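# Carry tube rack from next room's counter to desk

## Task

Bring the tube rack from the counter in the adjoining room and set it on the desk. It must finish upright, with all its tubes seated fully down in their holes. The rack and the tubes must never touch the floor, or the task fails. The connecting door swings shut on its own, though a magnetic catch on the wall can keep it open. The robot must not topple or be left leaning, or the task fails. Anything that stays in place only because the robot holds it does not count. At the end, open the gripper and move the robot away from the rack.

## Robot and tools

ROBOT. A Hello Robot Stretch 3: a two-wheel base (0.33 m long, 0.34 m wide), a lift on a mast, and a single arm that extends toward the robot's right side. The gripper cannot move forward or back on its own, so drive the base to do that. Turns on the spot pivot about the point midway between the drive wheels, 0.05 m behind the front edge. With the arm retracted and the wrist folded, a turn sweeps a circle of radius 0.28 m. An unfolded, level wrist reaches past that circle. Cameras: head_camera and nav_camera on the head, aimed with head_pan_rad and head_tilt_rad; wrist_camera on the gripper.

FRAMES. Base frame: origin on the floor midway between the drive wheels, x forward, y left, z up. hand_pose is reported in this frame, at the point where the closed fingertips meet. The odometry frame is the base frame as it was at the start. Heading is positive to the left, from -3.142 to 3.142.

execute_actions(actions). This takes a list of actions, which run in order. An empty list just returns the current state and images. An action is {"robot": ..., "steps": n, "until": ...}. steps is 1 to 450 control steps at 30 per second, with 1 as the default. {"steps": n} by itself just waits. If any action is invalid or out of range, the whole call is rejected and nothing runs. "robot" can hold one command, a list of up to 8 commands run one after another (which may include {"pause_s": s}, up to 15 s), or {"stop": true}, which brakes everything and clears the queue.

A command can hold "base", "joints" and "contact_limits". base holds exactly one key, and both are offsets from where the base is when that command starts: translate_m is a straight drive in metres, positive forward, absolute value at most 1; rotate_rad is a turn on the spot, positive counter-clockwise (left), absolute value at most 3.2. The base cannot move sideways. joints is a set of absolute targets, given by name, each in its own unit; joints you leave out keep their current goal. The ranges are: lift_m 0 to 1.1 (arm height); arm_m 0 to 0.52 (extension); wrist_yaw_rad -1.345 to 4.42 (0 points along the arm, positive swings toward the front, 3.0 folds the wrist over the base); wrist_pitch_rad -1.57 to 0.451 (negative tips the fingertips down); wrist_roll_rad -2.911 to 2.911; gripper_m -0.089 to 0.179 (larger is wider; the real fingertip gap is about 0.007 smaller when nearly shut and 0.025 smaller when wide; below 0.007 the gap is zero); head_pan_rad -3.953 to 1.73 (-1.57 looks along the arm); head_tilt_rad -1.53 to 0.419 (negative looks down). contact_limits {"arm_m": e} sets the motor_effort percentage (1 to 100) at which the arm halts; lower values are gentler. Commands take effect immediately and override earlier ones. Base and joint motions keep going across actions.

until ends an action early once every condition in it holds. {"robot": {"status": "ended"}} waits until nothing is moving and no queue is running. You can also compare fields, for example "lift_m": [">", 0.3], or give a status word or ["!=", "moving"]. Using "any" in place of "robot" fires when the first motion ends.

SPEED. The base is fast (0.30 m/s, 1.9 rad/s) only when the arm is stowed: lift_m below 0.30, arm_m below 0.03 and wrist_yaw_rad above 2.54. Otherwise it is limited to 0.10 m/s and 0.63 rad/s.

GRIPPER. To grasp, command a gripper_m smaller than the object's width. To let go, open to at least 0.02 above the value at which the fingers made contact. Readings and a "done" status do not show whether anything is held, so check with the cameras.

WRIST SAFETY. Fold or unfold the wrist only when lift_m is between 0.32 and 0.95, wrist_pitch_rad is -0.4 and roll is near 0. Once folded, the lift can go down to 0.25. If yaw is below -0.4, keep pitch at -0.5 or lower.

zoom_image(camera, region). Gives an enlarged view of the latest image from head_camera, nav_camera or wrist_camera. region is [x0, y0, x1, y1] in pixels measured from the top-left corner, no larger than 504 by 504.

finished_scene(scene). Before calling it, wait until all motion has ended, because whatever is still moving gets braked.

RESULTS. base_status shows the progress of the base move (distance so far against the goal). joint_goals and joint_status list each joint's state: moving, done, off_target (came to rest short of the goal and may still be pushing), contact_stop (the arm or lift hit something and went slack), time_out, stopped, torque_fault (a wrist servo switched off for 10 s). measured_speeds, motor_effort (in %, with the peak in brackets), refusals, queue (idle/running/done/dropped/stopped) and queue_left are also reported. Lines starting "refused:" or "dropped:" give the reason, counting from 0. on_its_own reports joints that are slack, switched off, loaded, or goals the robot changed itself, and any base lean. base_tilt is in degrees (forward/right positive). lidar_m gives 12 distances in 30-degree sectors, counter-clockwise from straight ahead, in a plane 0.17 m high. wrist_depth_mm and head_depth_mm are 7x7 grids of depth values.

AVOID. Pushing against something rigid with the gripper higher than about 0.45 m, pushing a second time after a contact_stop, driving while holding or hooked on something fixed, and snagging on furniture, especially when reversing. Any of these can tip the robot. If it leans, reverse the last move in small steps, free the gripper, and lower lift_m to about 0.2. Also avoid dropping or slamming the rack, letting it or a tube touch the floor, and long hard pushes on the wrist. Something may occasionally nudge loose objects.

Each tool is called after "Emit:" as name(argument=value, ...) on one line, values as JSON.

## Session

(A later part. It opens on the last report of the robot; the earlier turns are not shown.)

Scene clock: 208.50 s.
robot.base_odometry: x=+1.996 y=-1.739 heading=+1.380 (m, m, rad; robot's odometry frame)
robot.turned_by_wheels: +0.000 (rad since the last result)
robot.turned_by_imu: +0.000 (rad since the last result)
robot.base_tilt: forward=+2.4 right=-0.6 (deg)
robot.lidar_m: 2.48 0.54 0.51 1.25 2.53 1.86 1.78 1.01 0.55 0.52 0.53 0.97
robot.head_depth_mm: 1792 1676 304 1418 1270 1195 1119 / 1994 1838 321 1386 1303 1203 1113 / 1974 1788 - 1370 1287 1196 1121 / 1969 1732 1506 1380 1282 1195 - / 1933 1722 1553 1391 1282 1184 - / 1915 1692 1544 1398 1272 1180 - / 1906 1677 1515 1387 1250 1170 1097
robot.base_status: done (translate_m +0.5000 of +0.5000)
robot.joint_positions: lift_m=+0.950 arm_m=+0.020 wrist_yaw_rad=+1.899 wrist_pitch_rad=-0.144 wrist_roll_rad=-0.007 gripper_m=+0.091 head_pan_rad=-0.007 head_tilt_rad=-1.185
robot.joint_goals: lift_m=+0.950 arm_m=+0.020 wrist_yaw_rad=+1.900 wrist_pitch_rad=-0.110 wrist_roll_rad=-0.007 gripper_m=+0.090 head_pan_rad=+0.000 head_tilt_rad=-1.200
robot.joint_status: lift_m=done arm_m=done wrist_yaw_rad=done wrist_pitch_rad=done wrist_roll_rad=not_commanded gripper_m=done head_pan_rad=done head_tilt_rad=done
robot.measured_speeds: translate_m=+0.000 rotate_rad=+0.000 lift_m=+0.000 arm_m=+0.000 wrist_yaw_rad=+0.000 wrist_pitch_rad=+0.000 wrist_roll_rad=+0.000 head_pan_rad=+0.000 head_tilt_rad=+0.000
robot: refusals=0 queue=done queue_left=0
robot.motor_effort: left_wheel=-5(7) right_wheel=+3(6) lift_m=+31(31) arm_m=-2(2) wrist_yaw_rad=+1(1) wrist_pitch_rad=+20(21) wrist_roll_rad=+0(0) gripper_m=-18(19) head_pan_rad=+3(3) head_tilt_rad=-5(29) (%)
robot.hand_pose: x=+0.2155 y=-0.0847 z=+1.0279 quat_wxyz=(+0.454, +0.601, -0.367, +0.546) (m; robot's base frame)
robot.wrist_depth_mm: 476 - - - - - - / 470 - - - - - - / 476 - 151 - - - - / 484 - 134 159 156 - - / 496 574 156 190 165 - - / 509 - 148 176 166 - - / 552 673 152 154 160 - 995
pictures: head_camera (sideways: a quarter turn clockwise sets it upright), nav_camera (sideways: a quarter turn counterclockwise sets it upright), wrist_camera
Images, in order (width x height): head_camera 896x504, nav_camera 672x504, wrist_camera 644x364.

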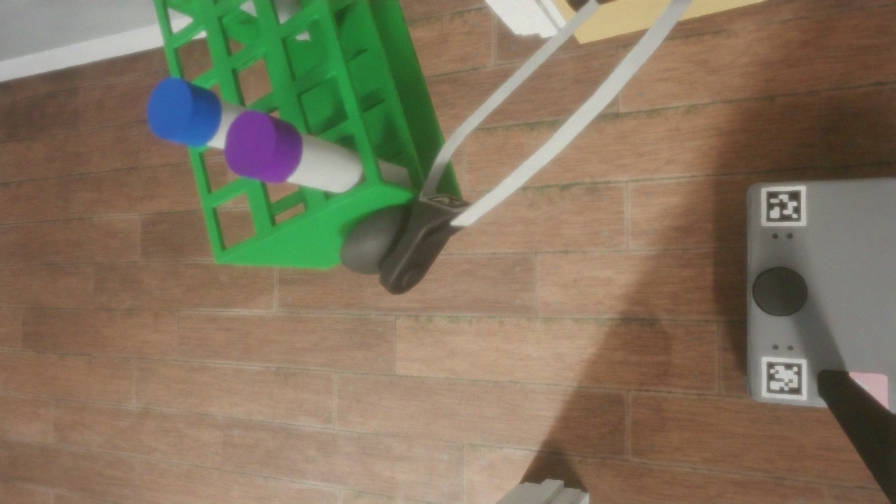

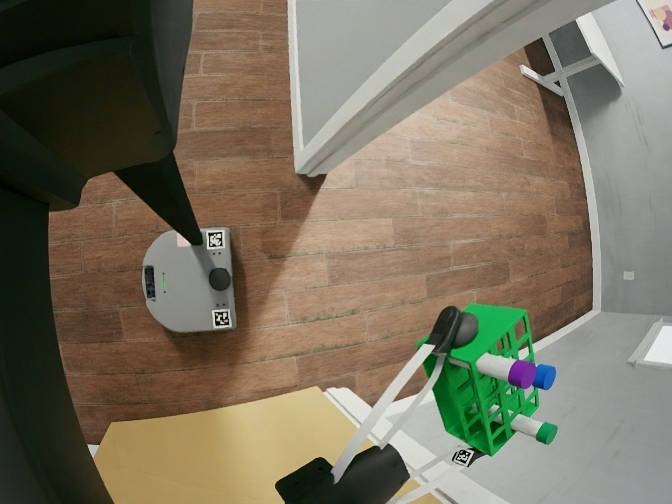

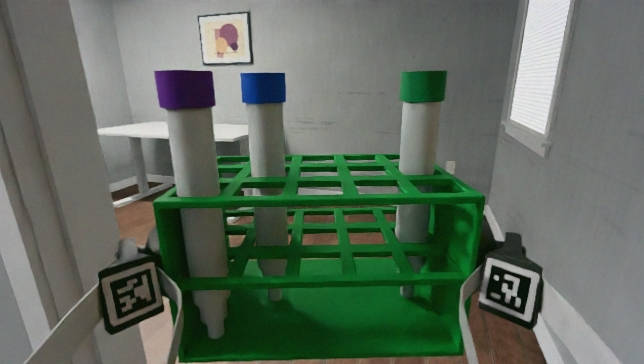

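Emit:
execute_actions(actions=[{"robot":[{"base":{"translate_m":1.0},"joints":{"head_tilt_rad":-0.45}},{"base":{"translate_m":0.3},"joints":{"head_pan_rad":0.9}}],"steps":450,"until":{"robot":{"status":"ended"}}}])

Scene clock: 227.27 s.
robot.base_odometry: x=+2.242 y=-0.462 heading=+1.380 (m, m, rad; robot's odometry frame)
robot.turned_by_wheels: +0.000 (rad since the last result)
robot.turned_by_imu: +0.000 (rad since the last result)
robot.base_tilt: forward=+2.6 right=-0.5 (deg)
robot.lidar_m: 1.70 1.76 1.84 3.09 1.19 0.92 2.84 0.96 0.70 0.67 0.69 0.93
robot.head_depth_mm: 1667 1732 1808 1897 2031 1780 1421 / 1794 1868 1985 2115 2164 1756 1414 / 1970 2080 2178 2337 2270 1738 1408 / 2189 2315 2442 2048 2167 1730 1401 / 2476 2627 2680 2897 2269 1706 1384 / 2812 2996 2648 3039 2238 1708 1379 / 2849 3012 3073 2961 2200 1696 1364
robot.base_status: done (translate_m +0.3000 of +0.3000)
robot.joint_positions: lift_m=+0.950 arm_m=+0.020 wrist_yaw_rad=+1.899 wrist_pitch_rad=-0.144 wrist_roll_rad=-0.007 gripper_m=+0.091 head_pan_rad=+0.893 head_tilt_rad=-0.458
robot.joint_goals: lift_m=+0.950 arm_m=+0.020 wrist_yaw_rad=+1.900 wrist_pitch_rad=-0.110 wrist_roll_rad=-0.007 gripper_m=+0.090 head_pan_rad=+0.900 head_tilt_rad=-0.450
robot.joint_status: lift_m=done arm_m=done wrist_yaw_rad=done wrist_pitch_rad=done wrist_roll_rad=not_commanded gripper_m=done head_pan_rad=done head_tilt_rad=done
robot.measured_speeds: translate_m=+0.000 rotate_rad=+0.000 lift_m=+0.000 arm_m=+0.000 wrist_yaw_rad=+0.000 wrist_pitch_rad=+0.000 wrist_roll_rad=+0.000 head_pan_rad=+0.000 head_tilt_rad=+0.000
robot: refusals=0 queue=done queue_left=0
robot.motor_effort: left_wheel=-5(6) right_wheel=+2(6) lift_m=+31(31) arm_m=-2(2) wrist_yaw_rad=+1(1) wrist_pitch_rad=+21(21) wrist_roll_rad=+0(1) gripper_m=-18(19) head_pan_rad=+3(37) head_tilt_rad=+3(29) (%)
robot.hand_pose: x=+0.2155 y=-0.0847 z=+1.0279 quat_wxyz=(+0.454, +0.601, -0.367, +0.546) (m; robot's base frame)
robot.wrist_depth_mm: - - - - - - - / - - - - - - - / - - 151 - - - - / - - 134 158 156 - - / - - 157 190 165 - - / - - 146 175 167 - - / - - 151 154 160 - 948
pictures: head_camera (sideways: a quarter turn clockwise sets it upright), nav_camera (sideways: a quarter turn counterclockwise sets it upright), wrist_camera
Images, in order (width x height): head_camera 896x504, nav_camera 672x504, wrist_camera 644x364.

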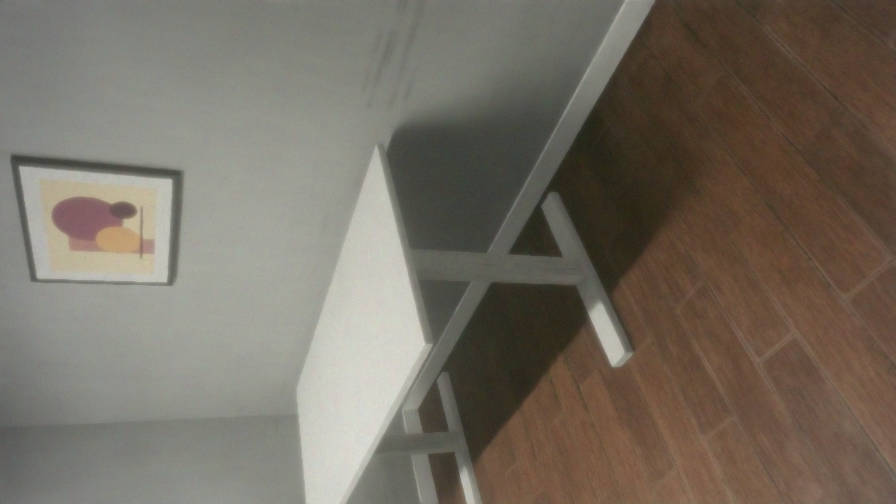

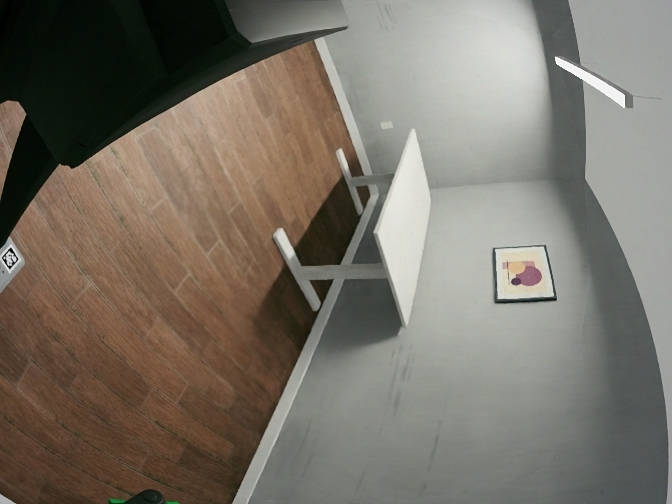

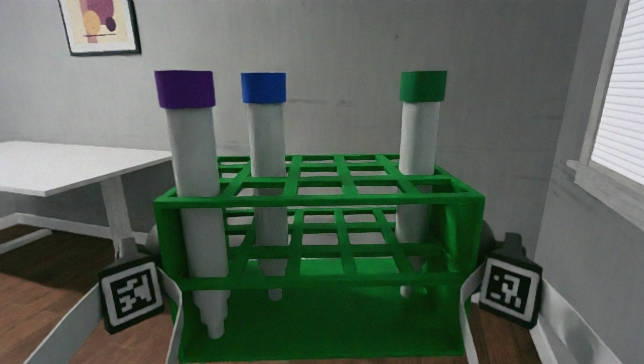

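Emit:
execute_actions(actions=[{"robot":[{"base":{"translate_m":0.17}},{"base":{"rotate_rad":1.571},"joints":{"head_pan_rad":-1.2,"head_tilt_rad":-0.7}},{"base":{"translate_m":1.0}},{"base":{"translate_m":0.4},"joints":{"head_pan_rad":-1.57}}],"steps":450,"until":{"robot":{"status":"ended"}}},{"steps":300,"until":{"robot":{"status":"ended"}}}])

Scene clock: 254.13 s.
robot.base_odometry: x=+0.899 y=-0.030 heading=+2.951 (m, m, rad; robot's odometry frame)
robot.turned_by_wheels: +1.571 (rad since the last result)
robot.turned_by_imu: +1.575 (rad since the last result)
robot.base_tilt: forward=+2.6 right=-0.5 (deg)
robot.lidar_m: 1.71 1.49 1.07 1.03 1.06 2.14 2.05 2.12 1.56 1.02 1.55 1.62
robot.head_depth_mm: 1266 1428 1596 1789 - - 1228 / 1272 1415 1597 1791 - - 1223 / 1268 1404 1597 1805 - - 1188 / 1256 1397 1324 961 - - 1162 / 1265 1399 1297 948 1652 1455 - / 1252 1384 1283 942 1700 1443 - / 1252 1386 1260 931 1687 - -
robot.base_status: done (translate_m +0.4000 of +0.4000)
robot.joint_positions: lift_m=+0.950 arm_m=+0.020 wrist_yaw_rad=+1.899 wrist_pitch_rad=-0.144 wrist_roll_rad=-0.007 gripper_m=+0.091 head_pan_rad=-1.563 head_tilt_rad=-0.691
robot.joint_goals: lift_m=+0.950 arm_m=+0.020 wrist_yaw_rad=+1.900 wrist_pitch_rad=-0.110 wrist_roll_rad=-0.007 gripper_m=+0.090 head_pan_rad=-1.570 head_tilt_rad=-0.700
robot.joint_status: lift_m=done arm_m=done wrist_yaw_rad=done wrist_pitch_rad=done wrist_roll_rad=not_commanded gripper_m=done head_pan_rad=done head_tilt_rad=done
robot.measured_speeds: translate_m=+0.000 rotate_rad=+0.000 lift_m=+0.000 arm_m=+0.000 wrist_yaw_rad=+0.000 wrist_pitch_rad=+0.000 wrist_roll_rad=+0.000 head_pan_rad=+0.000 head_tilt_rad=+0.000
robot: refusals=0 queue=done queue_left=0
robot.motor_effort: left_wheel=-4(10) right_wheel=+2(6) lift_m=+31(31) arm_m=-2(2) wrist_yaw_rad=+1(0) wrist_pitch_rad=+20(21) wrist_roll_rad=+0(0) gripper_m=-19(18) head_pan_rad=-3(36) head_tilt_rad=-3(16) (%)
robot.hand_pose: x=+0.2155 y=-0.0847 z=+1.0279 quat_wxyz=(+0.454, +0.601, -0.367, +0.546) (m; robot's base frame)
robot.wrist_depth_mm: - - - - - - - / - - - - - - - / - - 151 - - - - / - - 134 158 155 - - / - - 157 190 164 - - / - - 147 175 166 - - / - - 151 153 159 - -
pictures: head_camera (sideways: a quarter turn clockwise sets it upright), nav_camera (sideways: a quarter turn counterclockwise sets it upright), wrist_camera
Images, in order (width x height): head_camera 896x504, nav_camera 672x504, wrist_camera 644x364.

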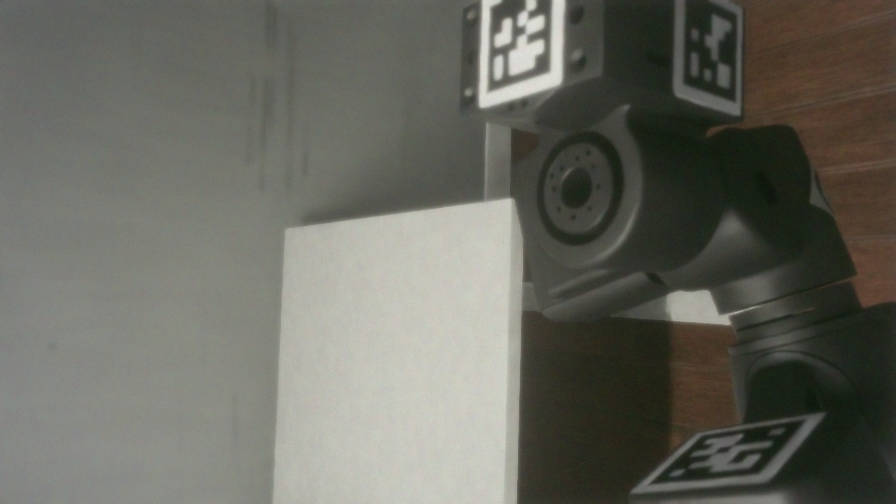

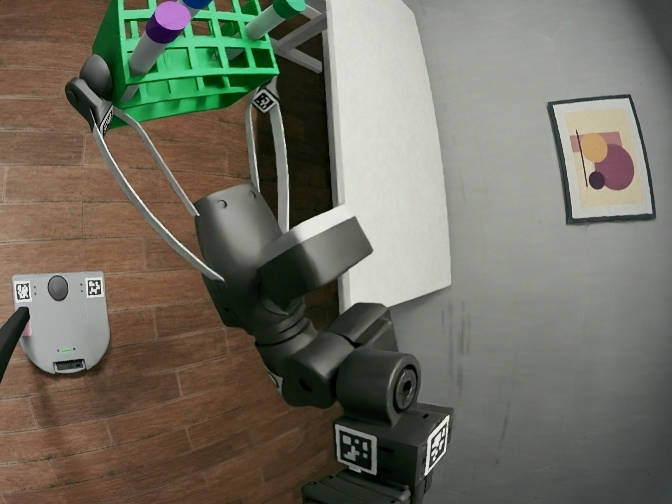

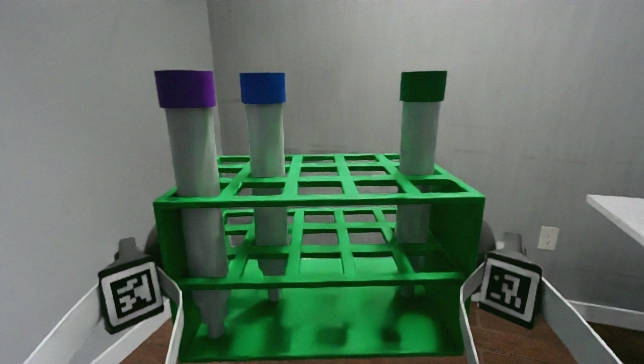

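Emit:
execute_actions(actions=[{"robot":[{"base":{"translate_m":0.5},"joints":{"wrist_yaw_rad":0.0}},{"joints":{"arm_m":0.36,"lift_m":0.8,"wrist_pitch_rad":-0.12}},{"joints":{"lift_m":0.71}}],"steps":450,"until":{"robot":{"status":"ended"}}}])

Scene clock: 267.70 s.
robot.base_odometry: x=+0.408 y=+0.064 heading=+2.951 (m, m, rad; robot's odometry frame)
robot.turned_by_wheels: +0.000 (rad since the last result)
robot.turned_by_imu: -0.002 (rad since the last result)
robot.base_tilt: forward=+2.5 right=-0.4 (deg)
robot.lidar_m: 1.22 1.26 1.08 1.03 1.07 1.44 2.55 2.15 1.12 1.49 1.26 1.27
robot.head_depth_mm: 1265 1402 1377 997 1661 1455 1262 / 1260 1408 1359 984 1499 - - / 1255 1396 1340 1049 1632 1427 1211 / 1250 1400 1315 844 1625 1424 1209 / 1256 1384 1303 884 1639 1405 1204 / 1245 1392 1277 943 1640 1402 1187 / 1238 1378 1266 929 1668 1389 1187
robot.base_status: done (translate_m +0.5000 of +0.5000)
robot.joint_positions: lift_m=+0.710 arm_m=+0.360 wrist_yaw_rad=+0.000 wrist_pitch_rad=-0.150 wrist_roll_rad=-0.007 gripper_m=+0.091 head_pan_rad=-1.563 head_tilt_rad=-0.692
robot.joint_goals: lift_m=+0.710 arm_m=+0.360 wrist_yaw_rad=+0.000 wrist_pitch_rad=-0.120 wrist_roll_rad=-0.007 gripper_m=+0.090 head_pan_rad=-1.570 head_tilt_rad=-0.700
robot.joint_status: lift_m=done arm_m=done wrist_yaw_rad=done wrist_pitch_rad=done wrist_roll_rad=not_commanded gripper_m=done head_pan_rad=done head_tilt_rad=done
robot.measured_speeds: translate_m=+0.000 rotate_rad=+0.000 lift_m=+0.000 arm_m=+0.000 wrist_yaw_rad=+0.000 wrist_pitch_rad=+0.000 wrist_roll_rad=+0.000 head_pan_rad=+0.000 head_tilt_rad=+0.000
robot: refusals=0 queue=done queue_left=0
robot.motor_effort: left_wheel=-5(6) right_wheel=+2(6) lift_m=+23(31) arm_m=+3(2) wrist_yaw_rad=-1(1) wrist_pitch_rad=+18(22) wrist_roll_rad=+0(0) gripper_m=-17(19) head_pan_rad=-3(3) head_tilt_rad=-3(3) (%)
robot.hand_pose: x=-0.0214 y=-0.7544 z=+0.7867 quat_wxyz=(+0.708, +0.054, -0.702, -0.053) (m; robot's base frame)
robot.wrist_depth_mm: 808 804 834 825 843 834 842 / 851 868 835 864 849 858 858 / 914 886 151 869 883 899 893 / 530 522 134 158 156 505 509 / 348 320 156 190 164 325 334 / 257 - 147 176 165 - 251 / 208 196 151 154 159 197 200
pictures: head_camera (sideways: a quarter turn clockwise sets it upright), nav_camera (sideways: a quarter turn counterclockwise sets it upright), wrist_camera
Images, in order (width x height): head_camera 896x504, nav_camera 672x504, wrist_camera 644x364.

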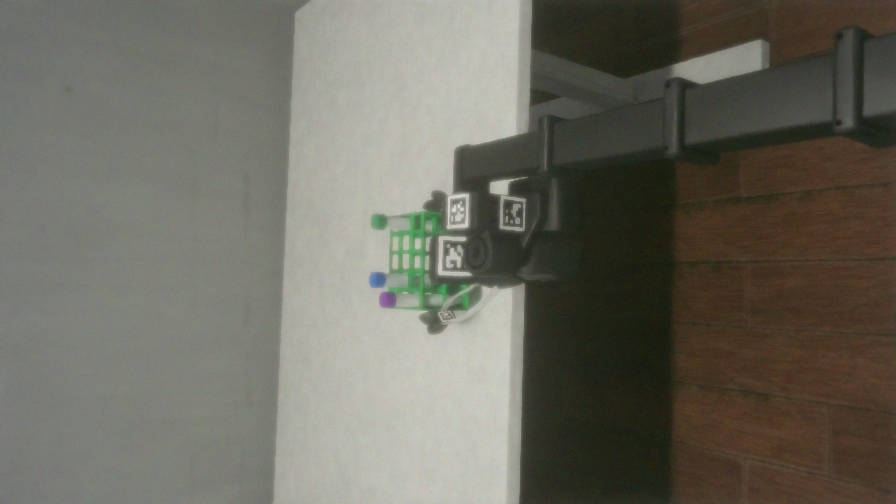

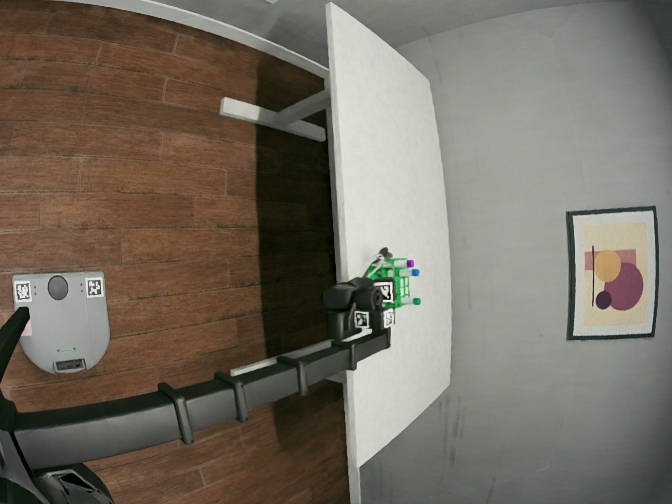

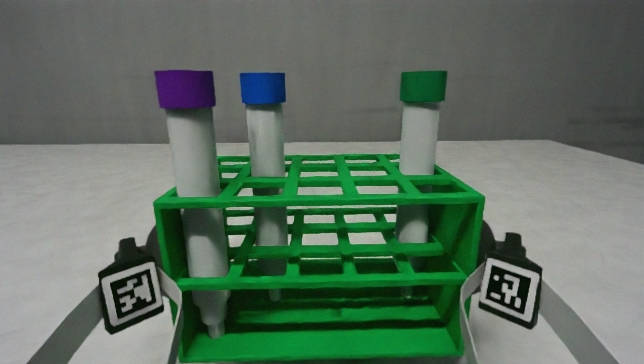

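Emit:
execute_actions(actions=[{"robot":{"joints":{"lift_m":0.685}},"steps":200,"until":{"robot":{"status":"ended"}}},{"steps":10}])

Scene clock: 270.97 s.
robot.base_odometry: x=+0.408 y=+0.064 heading=+2.951 (m, m, rad; robot's odometry frame)
robot.turned_by_wheels: +0.000 (rad since the last result)
robot.turned_by_imu: -0.001 (rad since the last result)
robot.base_tilt: forward=+2.4 right=-0.5 (deg)
robot.lidar_m: 1.21 1.25 1.08 1.03 1.07 1.44 2.55 2.16 1.11 1.49 1.26 1.26
robot.head_depth_mm: 1271 1411 1385 997 1666 1439 1240 / 1259 1409 1352 984 1513 1457 - / 1258 1401 1334 1011 - 1436 1211 / 1247 1400 1310 878 1621 1421 1210 / 1254 1391 1301 903 1655 1419 1198 / 1245 1382 1281 939 1652 1404 1199 / 1241 1378 1260 931 1681 1390 1189
robot.base_status: done (translate_m +0.5000 of +0.5000)
robot.joint_positions: lift_m=+0.685 arm_m=+0.360 wrist_yaw_rad=+0.000 wrist_pitch_rad=-0.150 wrist_roll_rad=-0.007 gripper_m=+0.091 head_pan_rad=-1.563 head_tilt_rad=-0.692
robot.joint_goals: lift_m=+0.685 arm_m=+0.360 wrist_yaw_rad=+0.000 wrist_pitch_rad=-0.120 wrist_roll_rad=-0.007 gripper_m=+0.090 head_pan_rad=-1.570 head_tilt_rad=-0.700
robot.joint_status: lift_m=done arm_m=done wrist_yaw_rad=done wrist_pitch_rad=done wrist_roll_rad=not_commanded gripper_m=done head_pan_rad=done head_tilt_rad=done
robot.measured_speeds: translate_m=+0.000 rotate_rad=+0.000 lift_m=+0.000 arm_m=+0.000 wrist_yaw_rad=+0.000 wrist_pitch_rad=+0.000 wrist_roll_rad=+0.000 head_pan_rad=+0.000 head_tilt_rad=+0.000
robot: refusals=0 queue=done queue_left=0
robot.motor_effort: left_wheel=-5(5) right_wheel=+2(2) lift_m=+23(23) arm_m=+3(3) wrist_yaw_rad=-1(1) wrist_pitch_rad=+19(18) wrist_roll_rad=+0(0) gripper_m=-18(18) head_pan_rad=-3(4) head_tilt_rad=-3(3) (%)
robot.hand_pose: x=-0.0214 y=-0.7544 z=+0.7617 quat_wxyz=(+0.708, +0.054, -0.702, -0.053) (m; robot's base frame)
robot.wrist_depth_mm: 813 828 830 823 819 834 829 / 862 843 838 860 846 865 859 / 903 852 151 909 714 896 902 / 440 440 134 158 156 419 419 / 287 269 156 189 164 271 279 / 216 - 147 176 166 - 208 / 177 163 151 154 155 164 167
pictures: head_camera (sideways: a quarter turn clockwise sets it upright), nav_camera (sideways: a quarter turn counterclockwise sets it upright), wrist_camera
Images, in order (width x height): head_camera 896x504, nav_camera 672x504, wrist_camera 644x364.

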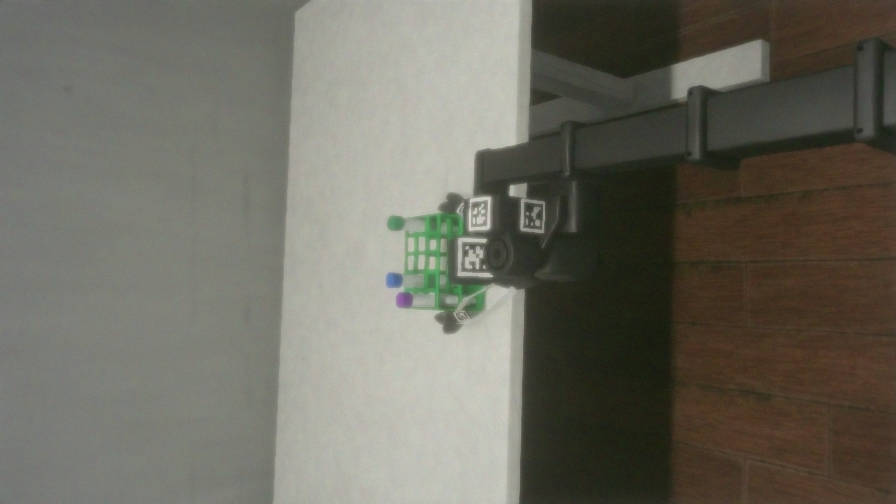

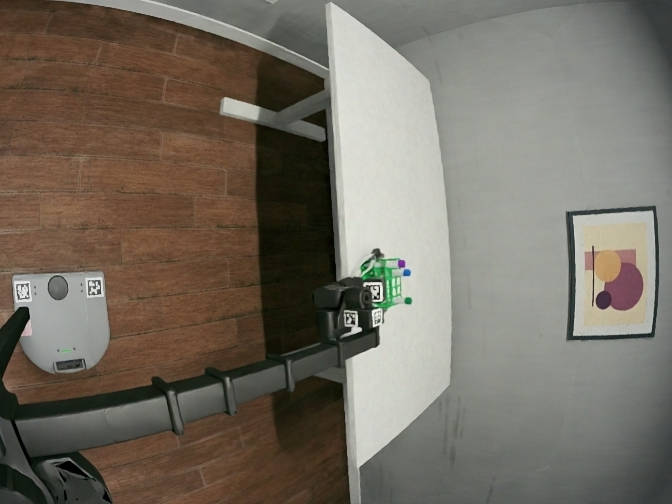

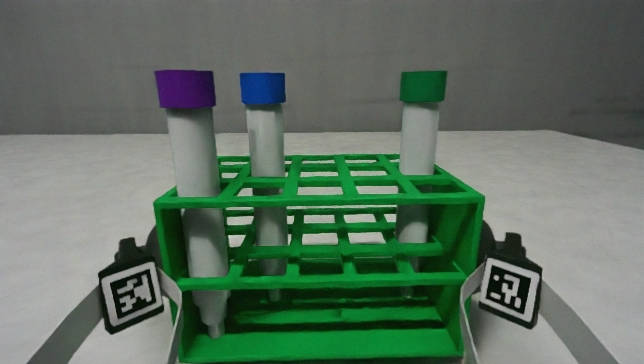

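Emit:
execute_actions(actions=[{"robot":{"joints":{"lift_m":0.679}},"steps":60,"until":{"robot":{"status":"ended"}}},{"steps":10}])

Scene clock: 278.40 s.
robot.base_odometry: x=+0.408 y=+0.064 heading=+2.951 (m, m, rad; robot's odometry frame)
robot.turned_by_wheels: +0.000 (rad since the last result)
robot.turned_by_imu: -0.001 (rad since the last result)
robot.base_tilt: forward=+2.4 right=-0.5 (deg)
robot.lidar_m: 1.21 1.25 1.08 1.04 1.07 1.45 2.55 2.16 1.11 1.49 1.26 1.27
robot.head_depth_mm: 1259 1401 1376 1000 1667 1452 1233 / 1257 1413 1353 980 1543 1471 - / 1258 1392 1342 1017 - 1439 1214 / 1252 1401 1320 889 1610 1426 1209 / 1248 1402 1296 886 1655 1418 1196 / 1251 1376 1280 944 1644 1398 1206 / 1241 1381 1257 934 1683 1389 1190
robot.base_status: done (translate_m +0.5000 of +0.5000)
robot.joint_positions: lift_m=+0.679 arm_m=+0.360 wrist_yaw_rad=+0.000 wrist_pitch_rad=-0.150 wrist_roll_rad=-0.007 gripper_m=+0.091 head_pan_rad=-1.563 head_tilt_rad=-0.692
robot.joint_goals: lift_m=+0.679 arm_m=+0.360 wrist_yaw_rad=+0.000 wrist_pitch_rad=-0.120 wrist_roll_rad=-0.007 gripper_m=+0.090 head_pan_rad=-1.570 head_tilt_rad=-0.700
robot.joint_status: lift_m=done arm_m=done wrist_yaw_rad=done wrist_pitch_rad=done wrist_roll_rad=not_commanded gripper_m=done head_pan_rad=done head_tilt_rad=done
robot.measured_speeds: translate_m=+0.000 rotate_rad=+0.000 lift_m=+0.000 arm_m=+0.000 wrist_yaw_rad=+0.000 wrist_pitch_rad=+0.000 wrist_roll_rad=+0.000 head_pan_rad=+0.000 head_tilt_rad=+0.000
robot: refusals=0 queue=done queue_left=0
robot.motor_effort: left_wheel=-5(5) right_wheel=+2(2) lift_m=+23(23) arm_m=+3(3) wrist_yaw_rad=+0(0) wrist_pitch_rad=+18(18) wrist_roll_rad=+0(0) gripper_m=-18(17) head_pan_rad=-3(3) head_tilt_rad=-3(3) (%)
robot.hand_pose: x=-0.0214 y=-0.7544 z=+0.7557 quat_wxyz=(+0.708, +0.054, -0.702, -0.053) (m; robot's base frame)
robot.wrist_depth_mm: 815 832 812 817 822 847 839 / 854 857 848 871 878 880 869 / 894 890 151 855 692 834 902 / 423 418 134 158 156 402 397 / 275 257 155 190 164 258 264 / 205 - 145 175 167 - 199 / - 155 151 154 153 156 158
pictures: head_camera (sideways: a quarter turn clockwise sets it upright), nav_camera (sideways: a quarter turn counterclockwise sets it upright), wrist_camera
Images, in order (width x height): head_camera 896x504, nav_camera 672x504, wrist_camera 644x364.

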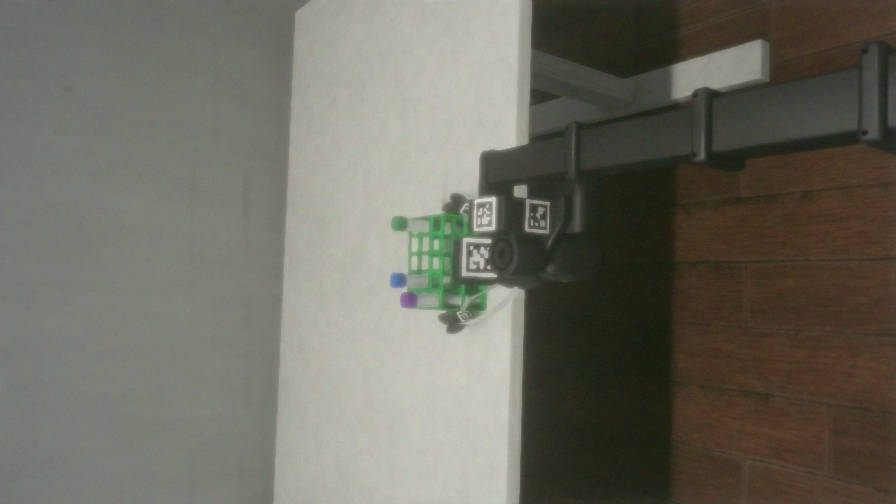

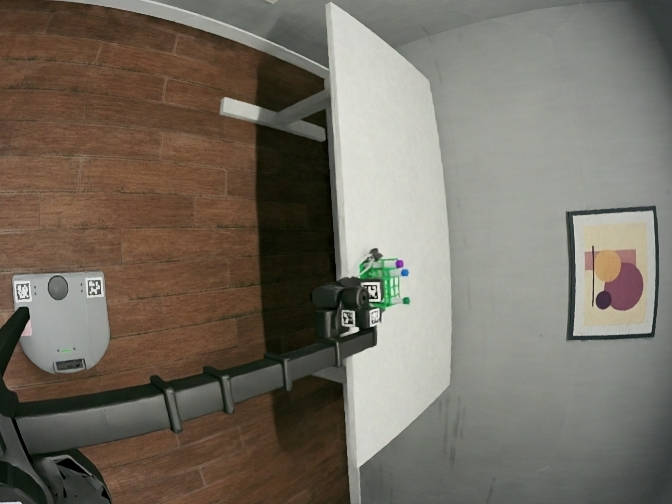

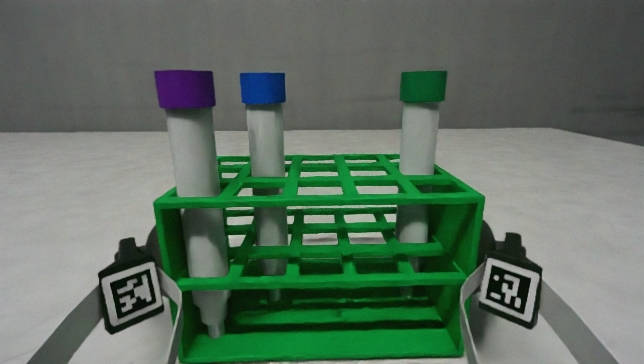

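Emit:
execute_actions(actions=[{"robot":{"joints":{"lift_m":0.672}},"steps":60,"until":{"robot":{"status":"ended"}}},{"steps":10}])

Scene clock: 280.73 s.
robot.base_odometry: x=+0.408 y=+0.064 heading=+2.951 (m, m, rad; robot's odometry frame)
robot.turned_by_wheels: +0.000 (rad since the last result)
robot.turned_by_imu: -0.001 (rad since the last result)
robot.base_tilt: forward=+2.4 right=-0.4 (deg)
robot.lidar_m: 1.21 1.25 1.08 1.04 1.07 1.45 2.56 2.16 1.11 1.49 1.27 1.26
robot.head_depth_mm: 1273 1412 1386 997 1682 1452 1233 / 1260 1407 1356 980 1562 1461 - / 1269 1398 1339 1016 - 1436 1213 / 1243 1405 1315 886 1625 1416 1205 / 1259 1387 1293 900 1668 1417 1205 / 1245 1394 1281 942 1639 1401 1202 / 1241 1384 1261 935 1666 1389 1189
robot.base_status: done (translate_m +0.5000 of +0.5000)
robot.joint_positions: lift_m=+0.672 arm_m=+0.360 wrist_yaw_rad=+0.000 wrist_pitch_rad=-0.132 wrist_roll_rad=-0.007 gripper_m=+0.091 head_pan_rad=-1.563 head_tilt_rad=-0.692
robot.joint_goals: lift_m=+0.672 arm_m=+0.360 wrist_yaw_rad=+0.000 wrist_pitch_rad=-0.120 wrist_roll_rad=-0.007 gripper_m=+0.090 head_pan_rad=-1.570 head_tilt_rad=-0.700
robot.joint_status: lift_m=done arm_m=done wrist_yaw_rad=done wrist_pitch_rad=done wrist_roll_rad=not_commanded gripper_m=done head_pan_rad=done head_tilt_rad=done
robot.measured_speeds: translate_m=+0.000 rotate_rad=+0.000 lift_m=+0.000 arm_m=+0.000 wrist_yaw_rad=+0.000 wrist_pitch_rad=+0.000 wrist_roll_rad=+0.000 head_pan_rad=+0.000 head_tilt_rad=+0.000
robot: refusals=0 queue=done queue_left=0
robot.motor_effort: left_wheel=-5(5) right_wheel=+2(2) lift_m=+21(23) arm_m=+3(3) wrist_yaw_rad=-1(0) wrist_pitch_rad=+8(18) wrist_roll_rad=+0(0) gripper_m=-18(18) head_pan_rad=-3(3) head_tilt_rad=-3(3) (%)
robot.hand_pose: x=-0.0214 y=-0.7555 z=+0.7533 quat_wxyz=(+0.708, +0.047, -0.703, -0.047) (m; robot's base frame)
robot.wrist_depth_mm: 833 838 841 830 852 835 852 / 877 835 831 876 846 881 877 / 888 893 150 899 735 893 899 / 438 429 134 157 148 411 410 / 275 256 156 176 164 258 265 / 202 - 144 175 175 - 197 / - 153 151 153 152 151 156
pictures: head_camera (sideways: a quarter turn clockwise sets it upright), nav_camera (sideways: a quarter turn counterclockwise sets it upright), wrist_camera
Images, in order (width x height): head_camera 896x504, nav_camera 672x504, wrist_camera 644x364.

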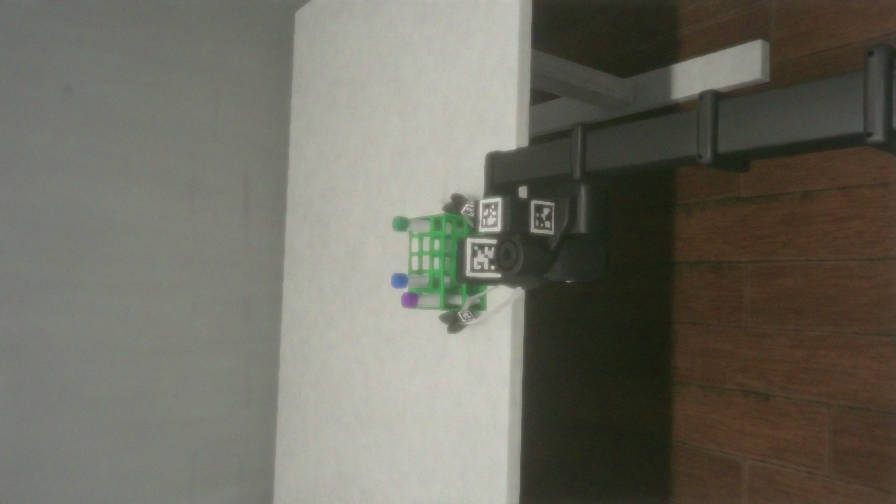

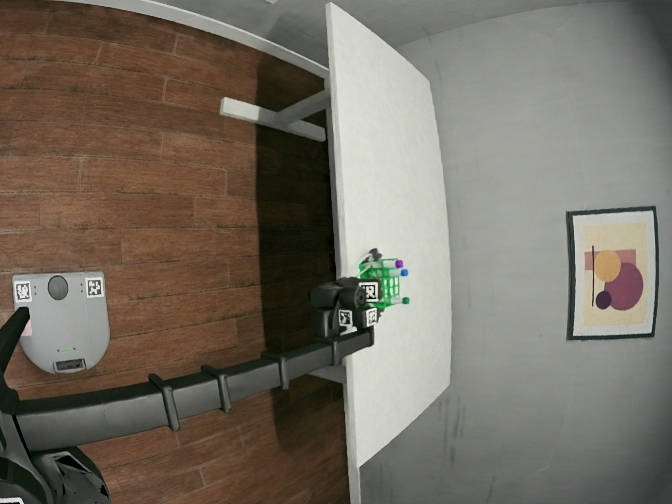

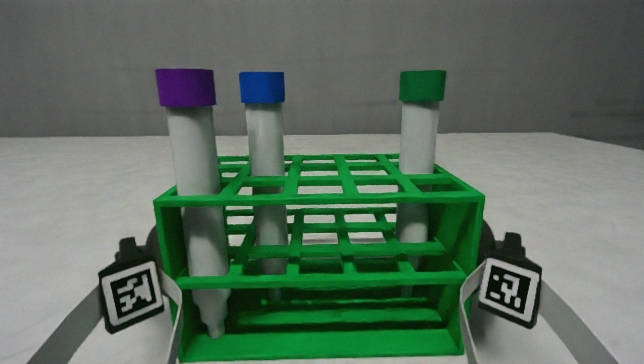

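Contact. Release and back off for a level view.

Emit:
execute_actions(actions=[{"robot":[{"joints":{"gripper_m":0.179}},{"joints":{"arm_m":0.26,"wrist_pitch_rad":0.0}},{"joints":{"lift_m":0.72}}],"steps":300,"until":{"robot":{"status":"ended"}}}])

Emit:
zoom_image(camera="wrist_camera", region=[200,40,450,300])

Scene clock: 287.23 s.
robot.base_odometry: x=+0.408 y=+0.064 heading=+2.951 (m, m, rad; robot's odometry frame)
robot.turned_by_wheels: +0.000 (rad since the last result)
robot.turned_by_imu: -0.002 (rad since the last result)
robot.base_tilt: forward=+2.5 right=-0.5 (deg)
robot.lidar_m: 1.21 1.25 1.08 1.04 1.07 1.44 2.55 2.15 1.11 1.49 1.27 1.27
robot.head_depth_mm: 1262 1401 1371 997 1666 1450 1264 / 1265 1404 1357 979 1505 - - / 1259 1400 1325 988 - 1404 1213 / 1249 1390 1313 902 - 1406 1202 / 1243 1382 1294 887 1658 1418 1212 / 1245 1389 1281 947 1642 1404 1195 / 1241 1388 1262 926 1688 1387 1184
robot.base_status: done (translate_m +0.5000 of +0.5000)
robot.joint_positions: lift_m=+0.720 arm_m=+0.260 wrist_yaw_rad=+0.000 wrist_pitch_rad=-0.023 wrist_roll_rad=-0.007 gripper_m=+0.179 head_pan_rad=-1.563 head_tilt_rad=-0.692
robot.joint_goals: lift_m=+0.720 arm_m=+0.260 wrist_yaw_rad=+0.000 wrist_pitch_rad=+0.000 wrist_roll_rad=-0.007 gripper_m=+0.179 head_pan_rad=-1.570 head_tilt_rad=-0.700
robot.joint_status: lift_m=done arm_m=done wrist_yaw_rad=done wrist_pitch_rad=done wrist_roll_rad=not_commanded gripper_m=done head_pan_rad=done head_tilt_rad=done
robot.measured_speeds: translate_m=+0.000 rotate_rad=+0.000 lift_m=+0.000 arm_m=+0.000 wrist_yaw_rad=+0.000 wrist_pitch_rad=+0.000 wrist_roll_rad=+0.000 head_pan_rad=+0.000 head_tilt_rad=+0.000
robot: refusals=0 queue=done queue_left=0
robot.motor_effort: left_wheel=-5(5) right_wheel=+2(2) lift_m=+30(31) arm_m=-2(2) wrist_yaw_rad=-1(1) wrist_pitch_rad=+14(14) wrist_roll_rad=+0(0) gripper_m=+0(85) head_pan_rad=-3(3) head_tilt_rad=-3(3) (%)
robot.hand_pose: x=-0.0214 y=-0.6609 z=+0.8285 quat_wxyz=(+0.710, +0.009, -0.704, -0.008) (m; robot's base frame)
robot.wrist_depth_mm: 933 969 972 944 975 967 946 / 968 981 956 - 988 984 987 / 975 - 987 - - - 997 / - - - - - - - / 555 552 493 447 482 554 519 / 389 364 320 277 316 356 366 / 262 275 258 267 267 270 257
pictures: head_camera (sideways: a quarter turn clockwise sets it upright), nav_camera (sideways: a quarter turn counterclockwise sets it upright), wrist_camera
Images, in order (width x height): head_camera 896x504, nav_camera 672x504, wrist_camera 644x364.

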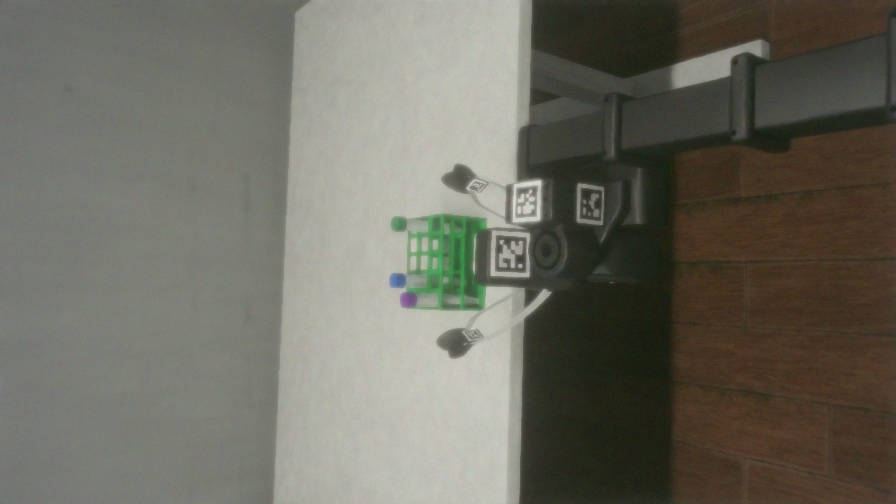

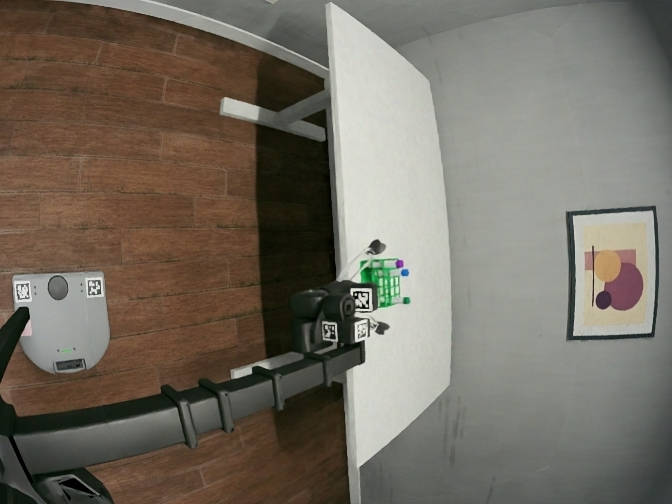

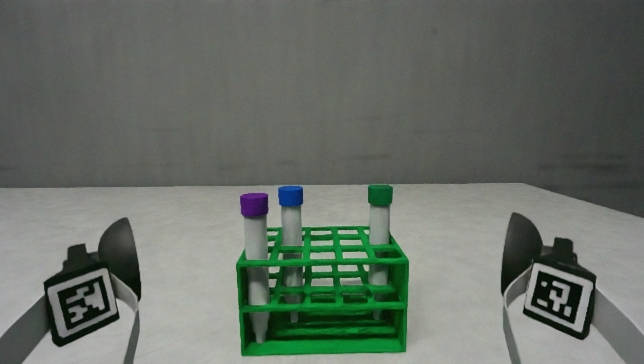

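Region (200, 40, 450, 300) of wrist_camera's 644x364 image, scaled by 1.938; it fills the left 485 columns of this view, and the rest is white.

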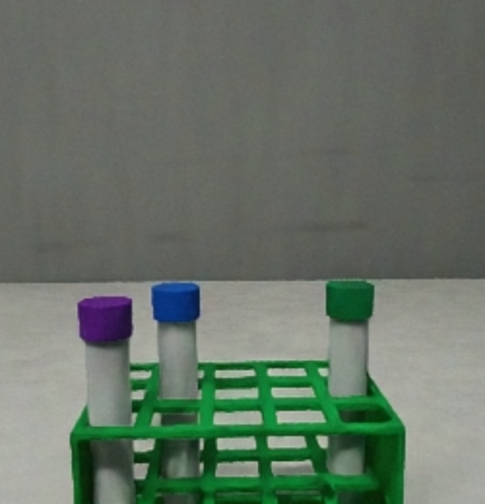

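Emit:
execute_actions(actions=[{"robot":{"joints":{"lift_m":0.665,"arm_m":0.30}},"steps":150,"until":{"robot":{"status":"ended"}}}])

Emit:
zoom_image(camera="wrist_camera", region=[200,60,450,340])

Scene clock: 294.43 s.
robot.base_odometry: x=+0.408 y=+0.064 heading=+2.951 (m, m, rad; robot's odometry frame)
robot.turned_by_wheels: +0.000 (rad since the last result)
robot.turned_by_imu: -0.001 (rad since the last result)
robot.base_tilt: forward=+2.4 right=-0.4 (deg)
robot.lidar_m: 1.21 1.25 1.08 1.03 1.07 1.44 2.55 2.17 1.12 1.49 1.27 1.27
robot.head_depth_mm: 1263 1407 1372 995 1674 1447 1239 / 1255 1414 1358 979 1564 1443 - / 1266 1406 1336 977 - 1409 1210 / 1260 1390 1319 893 - 1407 1215 / 1239 1389 1305 913 1657 1412 1209 / 1250 1382 1281 945 1641 1404 1198 / 1245 1382 1258 929 1683 1378 1190
robot.base_status: done (translate_m +0.5000 of +0.5000)
robot.joint_positions: lift_m=+0.665 arm_m=+0.300 wrist_yaw_rad=+0.000 wrist_pitch_rad=-0.023 wrist_roll_rad=-0.007 gripper_m=+0.179 head_pan_rad=-1.563 head_tilt_rad=-0.692
robot.joint_goals: lift_m=+0.665 arm_m=+0.300 wrist_yaw_rad=+0.000 wrist_pitch_rad=+0.000 wrist_roll_rad=-0.007 gripper_m=+0.179 head_pan_rad=-1.570 head_tilt_rad=-0.700
robot.joint_status: lift_m=done arm_m=done wrist_yaw_rad=done wrist_pitch_rad=done wrist_roll_rad=not_commanded gripper_m=done head_pan_rad=done head_tilt_rad=done
robot.measured_speeds: translate_m=+0.000 rotate_rad=+0.000 lift_m=+0.000 arm_m=+0.000 wrist_yaw_rad=+0.000 wrist_pitch_rad=+0.000 wrist_roll_rad=+0.000 head_pan_rad=+0.000 head_tilt_rad=+0.000
robot: refusals=0 queue=done queue_left=0
robot.motor_effort: left_wheel=-5(5) right_wheel=+2(2) lift_m=+22(31) arm_m=+3(5) wrist_yaw_rad=+0(1) wrist_pitch_rad=+14(14) wrist_roll_rad=+0(0) gripper_m=+0(1) head_pan_rad=-3(3) head_tilt_rad=-2(4) (%)
robot.hand_pose: x=-0.0214 y=-0.7003 z=+0.7739 quat_wxyz=(+0.710, +0.009, -0.704, -0.008) (m; robot's base frame)
robot.wrist_depth_mm: 901 908 896 907 918 912 941 / 948 909 944 931 934 954 950 / 976 944 946 979 958 969 972 / 737 731 523 225 584 682 667 / 378 372 222 247 233 375 358 / 270 249 218 240 229 244 252 / 180 187 186 185 185 184 176
pictures: head_camera (sideways: a quarter turn clockwise sets it upright), nav_camera (sideways: a quarter turn counterclockwise sets it upright), wrist_camera
Images, in order (width x height): head_camera 896x504, nav_camera 672x504, wrist_camera 644x364.

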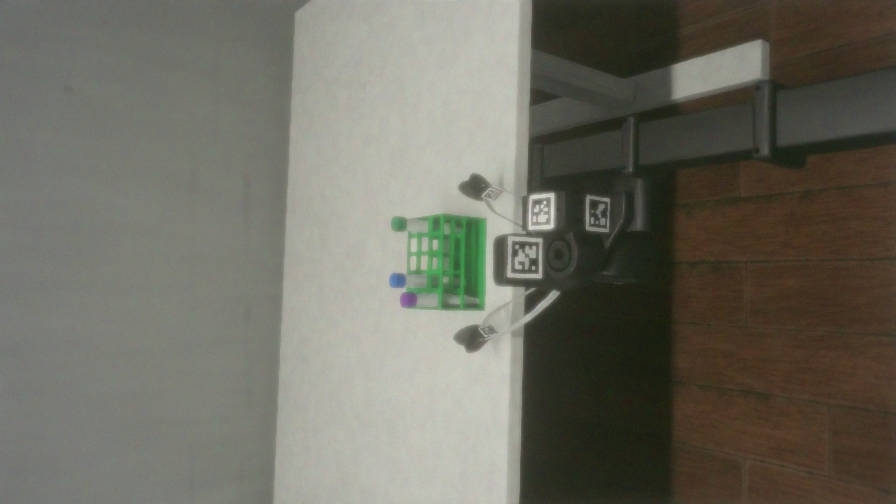

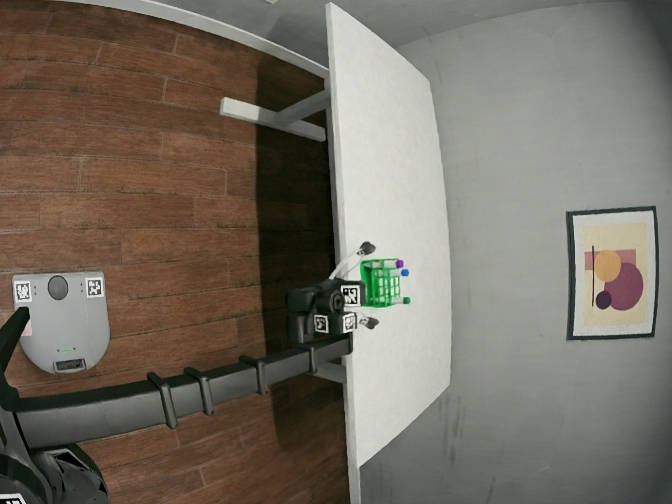

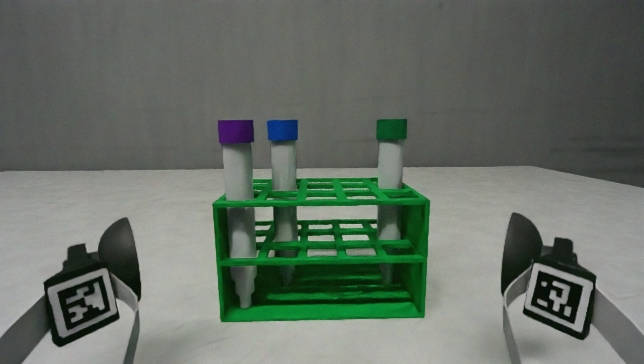

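Region (200, 60, 450, 340) of wrist_camera's 644x364 image, scaled by 1.800; it fills the left 450 columns of this view, and the rest is white.

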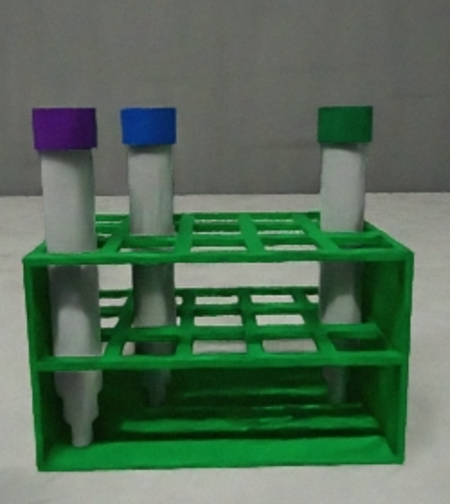

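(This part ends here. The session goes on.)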